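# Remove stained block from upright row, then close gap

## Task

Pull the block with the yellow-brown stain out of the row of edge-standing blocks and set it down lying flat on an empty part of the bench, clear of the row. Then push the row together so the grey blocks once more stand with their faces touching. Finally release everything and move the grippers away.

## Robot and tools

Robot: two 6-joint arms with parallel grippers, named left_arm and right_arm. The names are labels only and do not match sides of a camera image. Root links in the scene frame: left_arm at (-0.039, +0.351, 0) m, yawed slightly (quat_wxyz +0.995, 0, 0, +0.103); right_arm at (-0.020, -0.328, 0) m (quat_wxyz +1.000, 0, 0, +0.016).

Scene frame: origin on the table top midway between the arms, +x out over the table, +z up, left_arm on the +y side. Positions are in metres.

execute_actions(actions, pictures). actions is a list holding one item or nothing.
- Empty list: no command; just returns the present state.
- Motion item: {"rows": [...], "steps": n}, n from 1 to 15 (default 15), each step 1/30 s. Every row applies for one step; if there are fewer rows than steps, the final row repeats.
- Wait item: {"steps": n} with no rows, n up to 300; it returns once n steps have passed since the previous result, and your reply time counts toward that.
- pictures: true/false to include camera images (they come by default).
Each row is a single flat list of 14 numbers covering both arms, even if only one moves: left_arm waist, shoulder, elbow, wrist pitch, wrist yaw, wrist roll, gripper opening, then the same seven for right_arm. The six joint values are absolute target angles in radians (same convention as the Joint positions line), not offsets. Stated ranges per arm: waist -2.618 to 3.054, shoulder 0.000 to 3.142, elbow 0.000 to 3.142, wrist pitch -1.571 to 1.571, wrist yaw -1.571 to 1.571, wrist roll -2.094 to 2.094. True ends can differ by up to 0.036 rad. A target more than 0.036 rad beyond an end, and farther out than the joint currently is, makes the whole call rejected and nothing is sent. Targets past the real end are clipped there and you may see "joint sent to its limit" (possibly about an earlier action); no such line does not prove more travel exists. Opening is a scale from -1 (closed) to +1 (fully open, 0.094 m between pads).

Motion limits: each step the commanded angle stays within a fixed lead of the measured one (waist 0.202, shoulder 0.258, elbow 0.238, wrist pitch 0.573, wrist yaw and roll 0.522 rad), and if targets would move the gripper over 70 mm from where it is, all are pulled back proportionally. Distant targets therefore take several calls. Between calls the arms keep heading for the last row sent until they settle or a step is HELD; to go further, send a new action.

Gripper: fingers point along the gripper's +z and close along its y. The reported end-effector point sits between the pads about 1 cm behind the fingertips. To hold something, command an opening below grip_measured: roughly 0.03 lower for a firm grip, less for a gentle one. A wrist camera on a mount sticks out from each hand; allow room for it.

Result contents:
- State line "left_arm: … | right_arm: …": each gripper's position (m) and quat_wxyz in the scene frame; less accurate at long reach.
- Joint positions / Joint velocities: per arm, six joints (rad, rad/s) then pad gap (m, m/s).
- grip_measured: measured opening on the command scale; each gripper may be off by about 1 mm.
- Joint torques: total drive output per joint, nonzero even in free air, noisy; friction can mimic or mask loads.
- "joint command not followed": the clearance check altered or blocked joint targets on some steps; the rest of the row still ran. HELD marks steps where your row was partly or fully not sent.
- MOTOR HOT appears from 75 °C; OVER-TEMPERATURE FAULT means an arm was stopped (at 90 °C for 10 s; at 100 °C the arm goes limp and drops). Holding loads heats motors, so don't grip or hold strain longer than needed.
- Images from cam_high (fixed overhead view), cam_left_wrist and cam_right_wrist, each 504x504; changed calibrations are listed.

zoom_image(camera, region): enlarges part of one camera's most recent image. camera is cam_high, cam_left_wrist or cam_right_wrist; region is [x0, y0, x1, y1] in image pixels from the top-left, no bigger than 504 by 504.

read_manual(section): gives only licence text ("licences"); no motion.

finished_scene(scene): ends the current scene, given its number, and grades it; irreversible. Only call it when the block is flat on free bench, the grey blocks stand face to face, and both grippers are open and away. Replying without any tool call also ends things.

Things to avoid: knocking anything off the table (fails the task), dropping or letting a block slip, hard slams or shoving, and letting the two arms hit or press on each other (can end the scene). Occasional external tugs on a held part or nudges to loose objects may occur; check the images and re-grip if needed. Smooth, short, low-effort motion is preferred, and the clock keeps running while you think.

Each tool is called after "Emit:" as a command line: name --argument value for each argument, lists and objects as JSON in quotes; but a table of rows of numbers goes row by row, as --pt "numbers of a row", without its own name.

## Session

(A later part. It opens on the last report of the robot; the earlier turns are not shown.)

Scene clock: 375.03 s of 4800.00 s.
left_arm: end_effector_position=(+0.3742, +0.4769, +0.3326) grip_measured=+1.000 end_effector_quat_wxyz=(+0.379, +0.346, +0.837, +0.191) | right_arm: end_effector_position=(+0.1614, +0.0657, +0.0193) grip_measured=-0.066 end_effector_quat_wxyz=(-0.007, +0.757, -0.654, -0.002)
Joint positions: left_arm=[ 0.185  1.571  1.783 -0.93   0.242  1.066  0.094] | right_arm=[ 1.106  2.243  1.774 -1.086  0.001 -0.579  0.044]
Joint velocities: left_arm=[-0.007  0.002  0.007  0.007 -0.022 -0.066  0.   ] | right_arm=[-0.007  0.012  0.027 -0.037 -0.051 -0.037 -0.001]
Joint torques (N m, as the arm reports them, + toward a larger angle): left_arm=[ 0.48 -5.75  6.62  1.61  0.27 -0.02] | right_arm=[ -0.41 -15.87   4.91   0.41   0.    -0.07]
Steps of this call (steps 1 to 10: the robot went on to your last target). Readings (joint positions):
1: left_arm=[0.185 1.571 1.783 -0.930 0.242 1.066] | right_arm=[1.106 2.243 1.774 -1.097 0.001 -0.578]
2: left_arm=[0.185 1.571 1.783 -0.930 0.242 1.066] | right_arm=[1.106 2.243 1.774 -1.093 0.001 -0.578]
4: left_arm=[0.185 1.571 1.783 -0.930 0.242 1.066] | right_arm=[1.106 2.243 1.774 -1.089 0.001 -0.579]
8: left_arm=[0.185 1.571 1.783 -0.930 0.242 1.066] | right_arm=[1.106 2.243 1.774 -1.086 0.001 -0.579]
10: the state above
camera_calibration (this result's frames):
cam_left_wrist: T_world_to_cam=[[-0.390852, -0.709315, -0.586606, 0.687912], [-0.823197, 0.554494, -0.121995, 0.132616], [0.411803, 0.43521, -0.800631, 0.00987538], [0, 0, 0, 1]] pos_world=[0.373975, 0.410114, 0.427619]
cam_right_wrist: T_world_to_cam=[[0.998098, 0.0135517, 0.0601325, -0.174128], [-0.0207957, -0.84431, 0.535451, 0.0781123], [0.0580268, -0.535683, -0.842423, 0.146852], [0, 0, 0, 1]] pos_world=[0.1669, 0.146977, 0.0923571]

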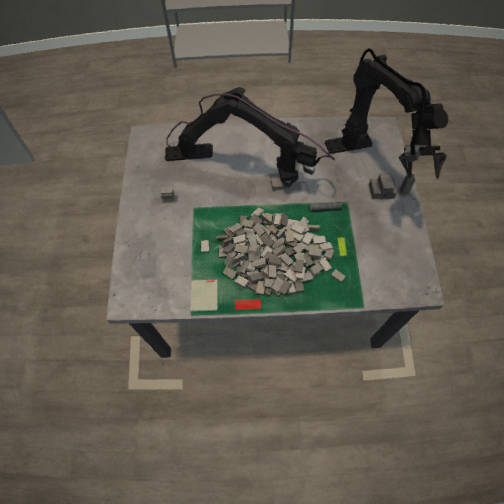

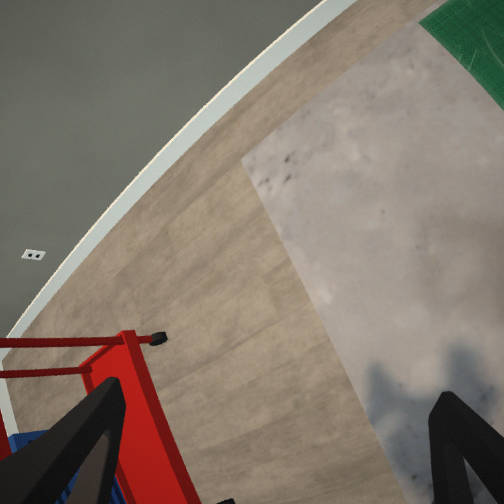

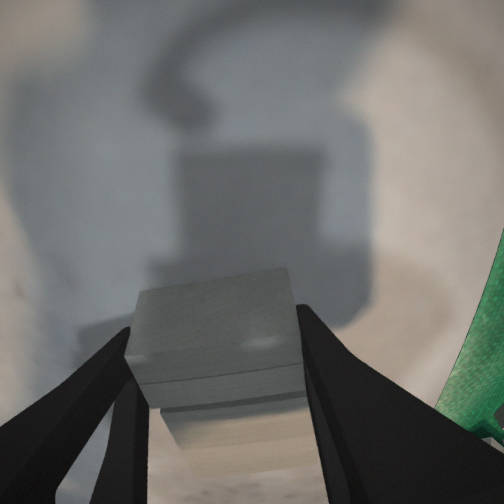

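Emit:
execute_actions --actions '[{"rows": [[0.19,1.571,1.783,-0.93,0.254,1.065,1, 1.097,2.215,1.771,-1.08,0,-0.586,-0.105],[0.19,1.571,1.783,-0.93,0.254,1.065,1, 1.094,2.215,1.771,-1.088,0,-0.586,-0.105],[0.19,1.571,1.783,-0.93,0.254,1.065,1, 1.092,2.215,1.771,-1.094,0,-0.586,-0.105],[0.19,1.571,1.783,-0.93,0.254,1.065,1, 1.09,2.215,1.771,-1.098,0,-0.586,-0.105],[0.19,1.571,1.783,-0.93,0.254,1.065,1, 1.09,2.215,1.771,-1.101,0,-0.586,-0.105],[0.19,1.571,1.783,-0.93,0.254,1.065,1, 1.09,2.215,1.771,-1.104,0,-0.586,-0.105],[0.19,1.571,1.783,-0.93,0.254,1.065,1, 1.09,2.215,1.771,-1.107,0,-0.586,-0.105]], "steps": 15}]'

Emit:
zoom_image --camera "cam_right_wrist" --region '[110, 320, 340, 500]'

Scene clock: 383.83 s of 4800.00 s.
left_arm: end_effector_position=(+0.3742, +0.4769, +0.3326) grip_measured=+1.000 end_effector_quat_wxyz=(+0.379, +0.346, +0.837, +0.191) | right_arm: end_effector_position=(+0.1643, +0.0624, +0.0193) grip_measured=-0.066 end_effector_quat_wxyz=(-0.004, +0.754, -0.657, -0.001)
Joint positions: left_arm=[ 0.185  1.571  1.783 -0.93   0.242  1.066  0.094] | right_arm=[ 1.097  2.243  1.774 -1.093  0.001 -0.58   0.044]
Joint velocities: left_arm=[-0.012 -0.002  0.012 -0.007 -0.022  0.066  0.   ] | right_arm=[-0.022 -0.012 -0.007  0.051 -0.066 -0.037 -0.   ]
Joint torques (N m, as the arm reports them, + toward a larger angle): left_arm=[ 0.35 -5.62  6.79  1.62  0.24 -0.02] | right_arm=[ -0.6  -15.85   4.9    0.16  -0.01  -0.04]
Steps of this call (steps 1 to 30: the robot went on to your last target; steps 31 to 90: nothing new was sent; then 5.30 s passed at rest; steps 91 to 105: all 15 steps of this action). Readings (joint positions):
91: left_arm=[0.185 1.571 1.783 -0.930 0.242 1.066] | right_arm=[1.106 2.243 1.774 -1.085 0.001 -0.580]
92: left_arm=[0.185 1.571 1.783 -0.930 0.242 1.066] | right_arm=[1.105 2.243 1.774 -1.085 0.001 -0.580]
94: left_arm=[0.185 1.571 1.783 -0.930 0.242 1.066] | right_arm=[1.104 2.243 1.774 -1.085 0.001 -0.580]
98: left_arm=[0.185 1.571 1.783 -0.930 0.242 1.066] | right_arm=[1.098 2.243 1.774 -1.091 0.001 -0.580]
105: the state above
camera_calibration (this result's frames):
cam_left_wrist: T_world_to_cam=[[-0.390852, -0.709315, -0.586606, 0.687912], [-0.823197, 0.554494, -0.121995, 0.132616], [0.411803, 0.43521, -0.800631, 0.00987538], [0, 0, 0, 1]] pos_world=[0.373975, 0.410114, 0.427619]
cam_right_wrist: T_world_to_cam=[[0.99836, 0.00517784, 0.0570071, -0.176365], [-0.0265352, -0.840568, 0.541055, 0.0759925], [0.0507199, -0.541681, -0.839053, 0.14641], [0, 0, 0, 1]] pos_world=[0.170666, 0.144098, 0.091784]

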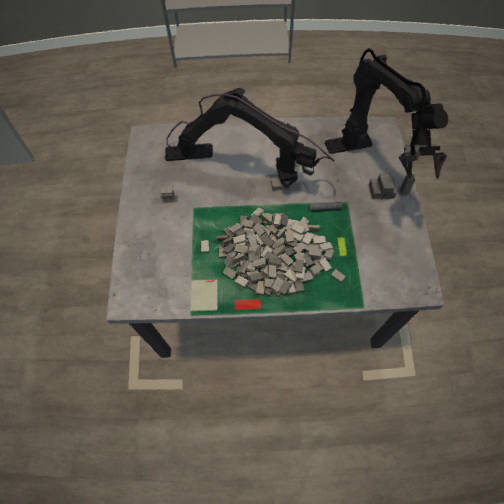

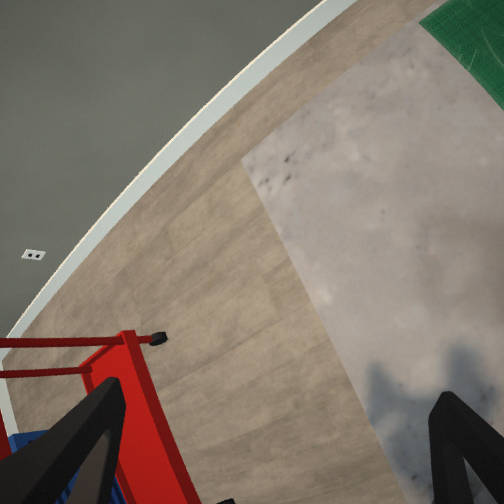

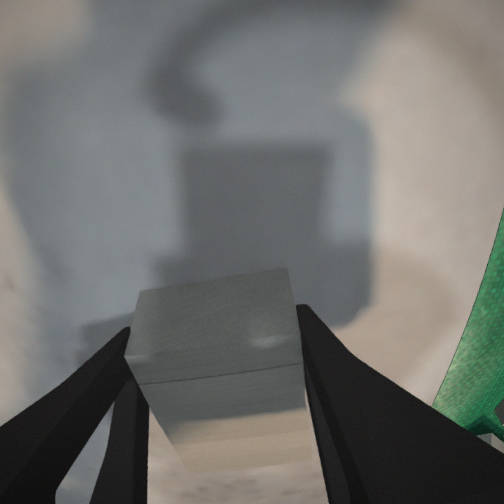

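Region (110, 320, 340, 500) of cam_right_wrist's 504x504 image, scaled by 2.191, with more detail than that image has; it fills the top 394 rows of this view, and the rest is white.

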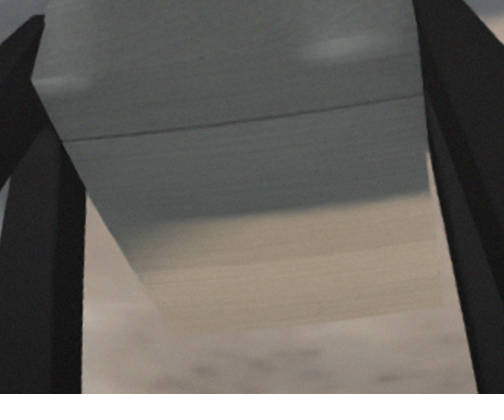

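Emit:
execute_actions --actions '[{"rows": [[0.19,1.571,1.783,-0.93,0.254,1.065,1, 1.088,2.215,1.771,-1.11,0,-0.586,-0.105],[0.19,1.571,1.783,-0.93,0.254,1.065,1, 1.086,2.215,1.771,-1.113,0,-0.586,-0.105],[0.19,1.571,1.783,-0.93,0.254,1.065,1, 1.086,2.215,1.771,-1.115,0,-0.586,-0.105],[0.19,1.571,1.783,-0.93,0.254,1.065,1, 1.086,2.215,1.771,-1.115,0,-0.586,-0.105],[0.19,1.571,1.783,-0.93,0.254,1.065,1, 1.086,2.215,1.771,-1.115,0,-0.586,-0.105],[0.19,1.571,1.783,-0.93,0.254,1.065,1, 1.086,2.215,1.771,-1.115,0,-0.586,-0.105],[0.19,1.571,1.783,-0.93,0.254,1.065,1, 1.086,2.215,1.771,-1.115,0,-0.586,-0.095],[0.19,1.571,1.783,-0.93,0.254,1.065,1, 1.086,2.215,1.771,-1.115,0,-0.586,-0.085],[0.19,1.571,1.783,-0.93,0.254,1.065,1, 1.086,2.215,1.771,-1.115,0,-0.586,-0.077],[0.19,1.571,1.783,-0.93,0.254,1.065,1, 1.086,2.215,1.771,-1.115,0,-0.586,-0.071],[0.19,1.571,1.783,-0.93,0.254,1.065,1, 1.086,2.215,1.771,-1.112,0,-0.586,-0.066],[0.19,1.571,1.783,-0.93,0.254,1.065,1, 1.088,2.215,1.771,-1.108,0,-0.586,-0.062],[0.19,1.571,1.783,-0.93,0.254,1.065,1, 1.09,2.215,1.771,-1.105,0,-0.586,-0.058],[0.19,1.571,1.783,-0.93,0.254,1.065,1, 1.09,2.215,1.771,-1.105,0,-0.586,-0.052],[0.19,1.571,1.783,-0.93,0.254,1.065,1, 1.09,2.215,1.771,-1.105,0,-0.586,-0.04]], "steps": 15}]' --pictures false

Emit:
execute_actions --actions '[{"rows": [[0.19,1.571,1.783,-0.93,0.254,1.065,1, 1.09,2.215,1.771,-1.105,0,-0.586,0.0],[0.19,1.571,1.783,-0.93,0.254,1.065,1, 1.09,2.215,1.771,-1.105,0,-0.586,0.08],[0.19,1.571,1.783,-0.93,0.254,1.065,1, 1.09,2.215,1.771,-1.105,0,-0.586,0.18],[0.19,1.571,1.783,-0.93,0.254,1.065,1, 1.09,2.215,1.79,-1.11,0,-0.586,0.3],[0.19,1.571,1.783,-0.93,0.254,1.065,1, 1.09,2.215,1.805,-1.125,0,-0.586,0.4],[0.19,1.571,1.783,-0.93,0.254,1.065,1, 1.09,2.215,1.82,-1.145,0,-0.586,0.4],[0.19,1.571,1.783,-0.93,0.254,1.065,1, 1.09,2.215,1.84,-1.17,0,-0.586,0.4],[0.19,1.571,1.783,-0.93,0.254,1.065,1, 1.09,2.215,1.865,-1.2,0,-0.586,0.4],[0.19,1.571,1.783,-0.93,0.254,1.065,1, 1.09,2.215,1.89,-1.23,0,-0.586,0.4],[0.19,1.571,1.783,-0.93,0.254,1.065,1, 1.09,2.215,1.915,-1.26,0,-0.586,0.4],[0.19,1.571,1.783,-0.93,0.254,1.065,1, 1.09,2.215,1.94,-1.29,0,-0.586,0.4],[0.19,1.571,1.783,-0.93,0.254,1.065,1, 1.09,2.215,1.965,-1.32,0,-0.586,0.4],[0.19,1.571,1.783,-0.93,0.254,1.065,1, 1.09,2.215,1.985,-1.345,0,-0.586,0.4],[0.19,1.571,1.783,-0.93,0.254,1.065,1, 1.09,2.215,2.0,-1.365,0,-0.586,0.4],[0.19,1.571,1.783,-0.93,0.254,1.065,1, 1.09,2.215,2.01,-1.38,0,-0.586,0.4]], "steps": 15}]' --pictures false

Emit:
execute_actions --actions '[{"steps": 8}]'

Emit:
zoom_image --camera "cam_right_wrist" --region '[120, 160, 340, 420]'

Scene clock: 396.60 s of 4800.00 s.
left_arm: end_effector_position=(+0.3742, +0.4769, +0.3326) grip_measured=+1.000 end_effector_quat_wxyz=(+0.379, +0.346, +0.837, +0.191) | right_arm: end_effector_position=(+0.1643, +0.0624, +0.0193) grip_measured=-0.043 end_effector_quat_wxyz=(-0.004, +0.754, -0.657, -0.001)
Joint positions: left_arm=[ 0.185  1.571  1.783 -0.93   0.242  1.066  0.094] | right_arm=[ 1.097  2.243  1.774 -1.093  0.001 -0.58   0.045]
Joint velocities: left_arm=[ 0.002  0.002 -0.002 -0.037 -0.007 -0.022  0.   ] | right_arm=[-0.002  0.007 -0.017  0.037  0.081  0.081  0.007]
Joint torques (N m, as the arm reports them, + toward a larger angle): left_arm=[ 0.36 -5.61  6.73  1.65  0.19 -0.01] | right_arm=[ -0.63 -15.88   4.99   0.18  -0.04  -0.05]
Steps of this call (steps 1 to 15: the robot went on to your last target; steps 16 to 90: nothing new was sent; then 9.27 s passed at rest; steps 91 to 105: all 15 steps of this action). Readings (joint positions):
91: left_arm=[0.185 1.571 1.783 -0.930 0.242 1.066] | right_arm=[1.097 2.243 1.774 -1.093 0.001 -0.580]
92: left_arm=[0.185 1.571 1.783 -0.930 0.242 1.066] | right_arm=[1.097 2.243 1.774 -1.093 0.001 -0.580]
94: left_arm=[0.185 1.571 1.783 -0.930 0.242 1.066] | right_arm=[1.097 2.243 1.774 -1.093 0.001 -0.580]
98: left_arm=[0.185 1.571 1.783 -0.930 0.242 1.066] | right_arm=[1.097 2.243 1.774 -1.093 0.001 -0.580]
105: the state above

Scene clock: 397.10 s of 4800.00 s.
left_arm: end_effector_position=(+0.3742, +0.4769, +0.3326) grip_measured=+1.000 end_effector_quat_wxyz=(+0.379, +0.346, +0.837, +0.191) | right_arm: end_effector_position=(+0.1676, +0.0693, +0.0675) grip_measured=+0.397 end_effector_quat_wxyz=(-0.008, +0.754, -0.657, -0.002)
Joint positions: left_arm=[ 0.185  1.571  1.783 -0.93   0.242  1.066  0.094] | right_arm=[ 1.097  2.24   1.962 -1.277  0.001 -0.58   0.066]
Joint velocities: left_arm=[-0.002  0.017  0.002 -0.037  0.022 -0.007  0.   ] | right_arm=[-0.012 -0.076  0.481 -0.535  0.037 -0.081  0.001]
Joint torques (N m, as the arm reports them, + toward a larger angle): left_arm=[ 0.49 -5.6   6.75  1.6   0.25 -0.03] | right_arm=[ -0.63 -15.38   6.36   0.1   -0.03  -0.05]
Steps of this call (steps 1 to 15: all 15 steps of this action). Readings (joint positions):
1: left_arm=[0.185 1.571 1.783 -0.930 0.242 1.066] | right_arm=[1.097 2.243 1.774 -1.094 0.001 -0.580]
2: left_arm=[0.185 1.571 1.783 -0.930 0.242 1.066] | right_arm=[1.097 2.243 1.774 -1.094 0.001 -0.580]
4: left_arm=[0.185 1.571 1.783 -0.930 0.242 1.066] | right_arm=[1.097 2.243 1.774 -1.095 0.001 -0.580]
8: left_arm=[0.185 1.571 1.783 -0.930 0.242 1.066] | right_arm=[1.097 2.243 1.797 -1.134 0.001 -0.580]
15: the state above

Scene clock: 397.37 s of 4800.00 s.
left_arm: end_effector_position=(+0.3742, +0.4769, +0.3326) grip_measured=+1.000 end_effector_quat_wxyz=(+0.379, +0.346, +0.837, +0.191) | right_arm: end_effector_position=(+0.1622, +0.0580, +0.0791) grip_measured=+0.397 end_effector_quat_wxyz=(+0.012, +0.754, -0.657, +0.004)
Joint positions: left_arm=[ 0.185  1.571  1.783 -0.93   0.242  1.066  0.094] | right_arm=[ 1.097  2.229  1.988 -1.356  0.001 -0.58   0.066]
Joint velocities: left_arm=[ 0.002  0.002 -0.002  0.022 -0.051  0.022  0.   ] | right_arm=[-0.017 -0.002  0.012 -0.198  0.022  0.007  0.001]
Joint torques (N m, as the arm reports them, + toward a larger angle): left_arm=[ 0.47 -5.64  6.59  1.63  0.22 -0.02] | right_arm=[ -0.59 -14.32   6.87   0.2   -0.02  -0.05]
Steps of this call (steps 1 to 8: the robot went on to your last target). Readings (joint positions):
1: left_arm=[0.185 1.571 1.783 -0.930 0.242 1.066] | right_arm=[1.097 2.237 1.975 -1.293 0.001 -0.580]
2: left_arm=[0.185 1.571 1.783 -0.930 0.242 1.066] | right_arm=[1.097 2.233 1.982 -1.306 0.001 -0.580]
4: left_arm=[0.185 1.571 1.783 -0.930 0.242 1.066] | right_arm=[1.097 2.229 1.988 -1.328 0.001 -0.580]
8: the state above
camera_calibration (this result's frames):
cam_left_wrist: T_world_to_cam=[[-0.390852, -0.709315, -0.586606, 0.687912], [-0.823197, 0.554494, -0.121995, 0.132616], [0.411803, 0.43521, -0.800631, 0.00987538], [0, 0, 0, 1]] pos_world=[0.373975, 0.410114, 0.427619]
cam_right_wrist: T_world_to_cam=[[0.999073, 0.00706777, 0.0424623, -0.176764], [-0.0182549, -0.823774, 0.566624, 0.0355604], [0.0389841, -0.566874, -0.822881, 0.196436], [0, 0, 0, 1]] pos_world=[0.169591, 0.141898, 0.149]

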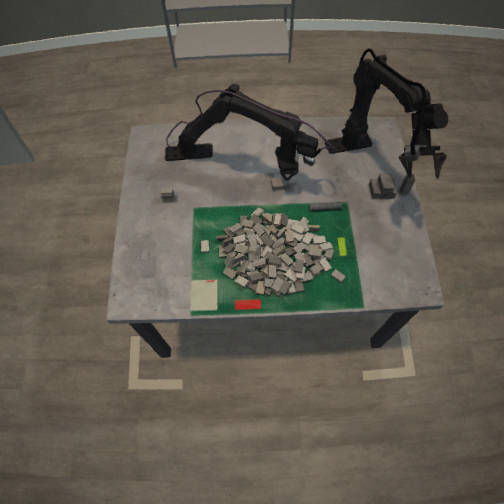

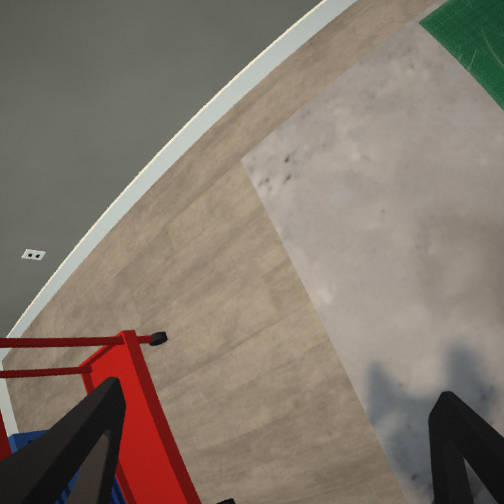

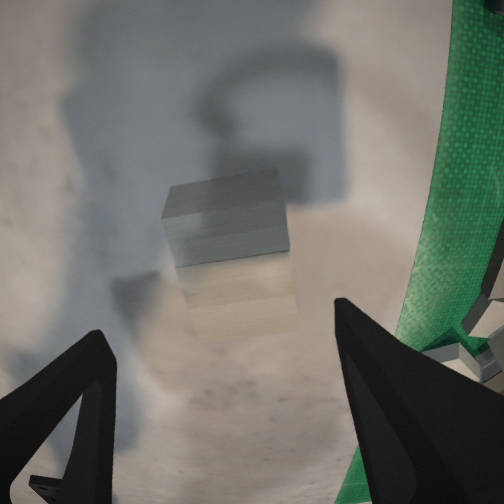

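Region (120, 160, 340, 420) of cam_right_wrist's 504x504 image, scaled by 1.938, with more detail than that image has; it fills the left 426 columns of this view, and the rest is white.

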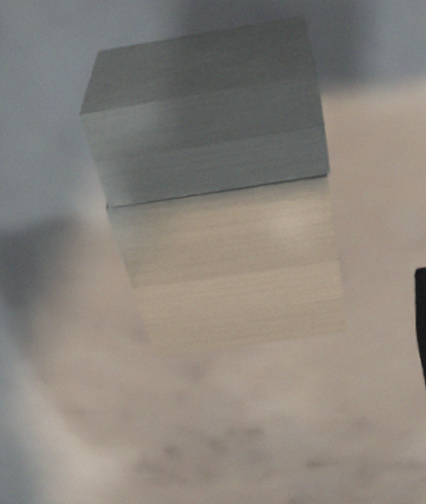

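Emit:
execute_actions --actions '[{"rows": [[0.19,1.571,1.783,-0.93,0.254,1.065,1, 1.08,2.19,1.99,-1.38,0,-0.58,0.4],[0.19,1.571,1.783,-0.93,0.254,1.065,1, 1.06,2.16,1.97,-1.38,0,-0.58,0.4],[0.19,1.571,1.783,-0.93,0.254,1.065,1, 1.03,2.12,1.945,-1.38,0,-0.58,0.4],[0.19,1.571,1.783,-0.93,0.254,1.065,1, 0.99,2.07,1.91,-1.38,0,-0.58,0.4],[0.19,1.571,1.783,-0.93,0.254,1.065,1, 0.945,2.02,1.87,-1.38,0,-0.58,0.4],[0.19,1.571,1.783,-0.93,0.254,1.065,1, 0.895,1.965,1.83,-1.38,0,-0.58,0.4],[0.19,1.571,1.783,-0.93,0.254,1.065,1, 0.845,1.91,1.79,-1.38,0,-0.58,0.4],[0.19,1.571,1.783,-0.93,0.254,1.065,1, 0.795,1.855,1.75,-1.38,0,-0.58,0.4],[0.19,1.571,1.783,-0.93,0.254,1.065,1, 0.745,1.80,1.71,-1.38,0,-0.58,0.4],[0.19,1.571,1.783,-0.93,0.254,1.065,1, 0.695,1.75,1.67,-1.38,0,-0.58,0.4],[0.19,1.571,1.783,-0.93,0.254,1.065,1, 0.65,1.70,1.63,-1.38,0,-0.58,0.4],[0.19,1.571,1.783,-0.93,0.254,1.065,1, 0.61,1.66,1.595,-1.38,0,-0.58,0.4],[0.19,1.571,1.783,-0.93,0.254,1.065,1, 0.58,1.63,1.57,-1.38,0,-0.58,0.4],[0.19,1.571,1.783,-0.93,0.254,1.065,1, 0.56,1.61,1.555,-1.38,0,-0.58,0.4],[0.19,1.571,1.783,-0.93,0.254,1.065,1, 0.55,1.60,1.55,-1.38,0,-0.58,0.4]], "steps": 15}]' --pictures false

Emit:
execute_actions --actions '[{"steps": 12}]'

Emit:
zoom_image --camera "cam_high" --region '[245, 130, 325, 205]'

Scene clock: 408.27 s of 4800.00 s.
left_arm: end_effector_position=(+0.3742, +0.4769, +0.3326) grip_measured=+1.000 end_effector_quat_wxyz=(+0.379, +0.346, +0.837, +0.191) | right_arm: end_effector_position=(+0.2502, -0.1433, +0.1797) grip_measured=+0.398 end_effector_quat_wxyz=(+0.072, -0.555, +0.829, -0.002)
Joint positions: left_arm=[ 0.185  1.571  1.783 -0.93   0.242  1.066  0.094] | right_arm=[ 0.569  1.66   1.595 -1.362  0.006 -0.58   0.066]
Joint velocities: left_arm=[-0.002  0.002  0.002  0.051 -0.037  0.051  0.   ] | right_arm=[-1.111 -1.248 -0.549 -0.374  0.154 -0.037 -0.001]
Joint torques (N m, as the arm reports them, + toward a larger angle): left_arm=[ 0.45 -5.61  6.86  1.59  0.25 -0.04] | right_arm=[ 4.57 -6.11  4.55  0.76 -0.33  0.  ]
Steps of this call (steps 1 to 30: the robot went on to your last target; steps 31 to 90: nothing new was sent; then 7.40 s passed at rest; steps 91 to 105: all 15 steps of this action). Readings (joint positions):
91: left_arm=[0.185 1.571 1.783 -0.930 0.242 1.066] | right_arm=[1.096 2.228 1.988 -1.371 0.001 -0.580]
92: left_arm=[0.185 1.571 1.783 -0.930 0.242 1.066] | right_arm=[1.093 2.223 1.985 -1.370 0.001 -0.580]
94: left_arm=[0.185 1.571 1.783 -0.930 0.242 1.066] | right_arm=[1.072 2.188 1.951 -1.365 -0.002 -0.580]
98: left_arm=[0.185 1.571 1.783 -0.930 0.242 1.066] | right_arm=[0.936 2.030 1.835 -1.363 -0.005 -0.580]
105: the state above

Scene clock: 408.67 s of 4800.00 s.
left_arm: end_effector_position=(+0.3742, +0.4769, +0.3326) grip_measured=+1.000 end_effector_quat_wxyz=(+0.379, +0.346, +0.837, +0.191) | right_arm: end_effector_position=(+0.2411, -0.1608, +0.1866) grip_measured=+0.398 end_effector_quat_wxyz=(+0.072, -0.544, +0.836, -0.007)
Joint positions: left_arm=[ 0.185  1.571  1.783 -0.93   0.242  1.066  0.094] | right_arm=[ 0.544  1.598  1.558 -1.385  0.014 -0.58   0.066]
Joint velocities: left_arm=[-0.017  0.017 -0.002 -0.007  0.007  0.051  0.   ] | right_arm=[-0.002 -0.017 -0.022  0.007 -0.022 -0.051  0.   ]
Joint torques (N m, as the arm reports them, + toward a larger angle): left_arm=[ 0.41 -5.7   6.7   1.66  0.23 -0.01] | right_arm=[ 0.6  -6.6   4.6   0.54 -0.15  0.01]
Steps of this call (steps 1 to 12: the robot went on to your last target). Readings (joint positions):
1: left_arm=[0.185 1.571 1.783 -0.930 0.242 1.066] | right_arm=[0.540 1.626 1.582 -1.374 0.012 -0.580]
2: left_arm=[0.185 1.571 1.783 -0.930 0.242 1.066] | right_arm=[0.529 1.604 1.577 -1.382 0.016 -0.580]
4: left_arm=[0.185 1.571 1.783 -0.930 0.242 1.066] | right_arm=[0.533 1.590 1.576 -1.387 0.016 -0.580]
8: left_arm=[0.185 1.571 1.783 -0.930 0.242 1.066] | right_arm=[0.544 1.595 1.561 -1.385 0.014 -0.580]
12: the state above
camera_calibration (this result's frames):
cam_left_wrist: T_world_to_cam=[[-0.390852, -0.709315, -0.586606, 0.687912], [-0.823197, 0.554494, -0.121995, 0.132616], [0.411803, 0.43521, -0.800631, 0.00987538], [0, 0, 0, 1]] pos_world=[0.373975, 0.410114, 0.427619]
cam_right_wrist: T_world_to_cam=[[0.840682, -0.52645, 0.126902, -0.322016], [-0.524097, -0.731985, 0.43534, -0.0429018], [-0.136294, -0.432491, -0.891277, 0.234391], [0, 0, 0, 1]] pos_world=[0.280174, -0.0995567, 0.268448]

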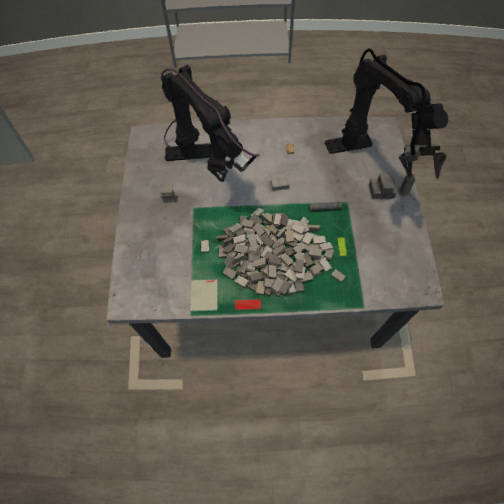

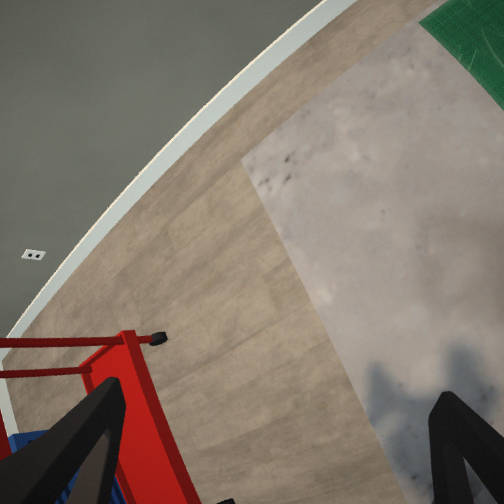

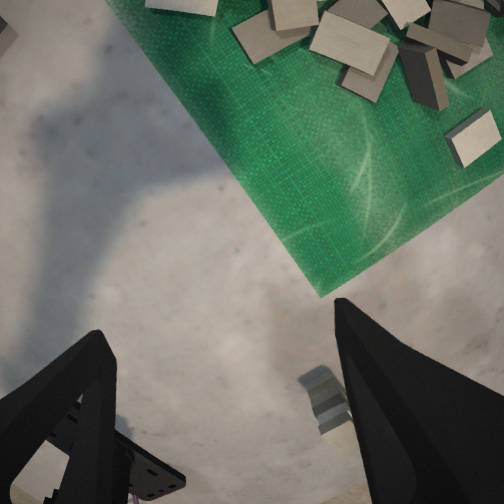

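Region (245, 130, 325, 205) of cam_high's 504x504 image, scaled by 6.300, with more detail than that image has; it fills the top 472 rows of this view, and the rest is white.

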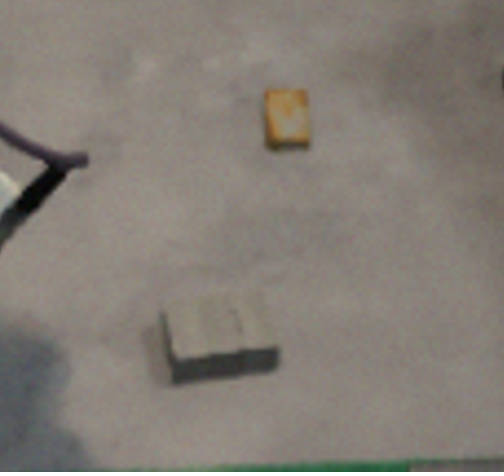

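Emit:
finished_scene --scene 2

The scene is finished: the task was done.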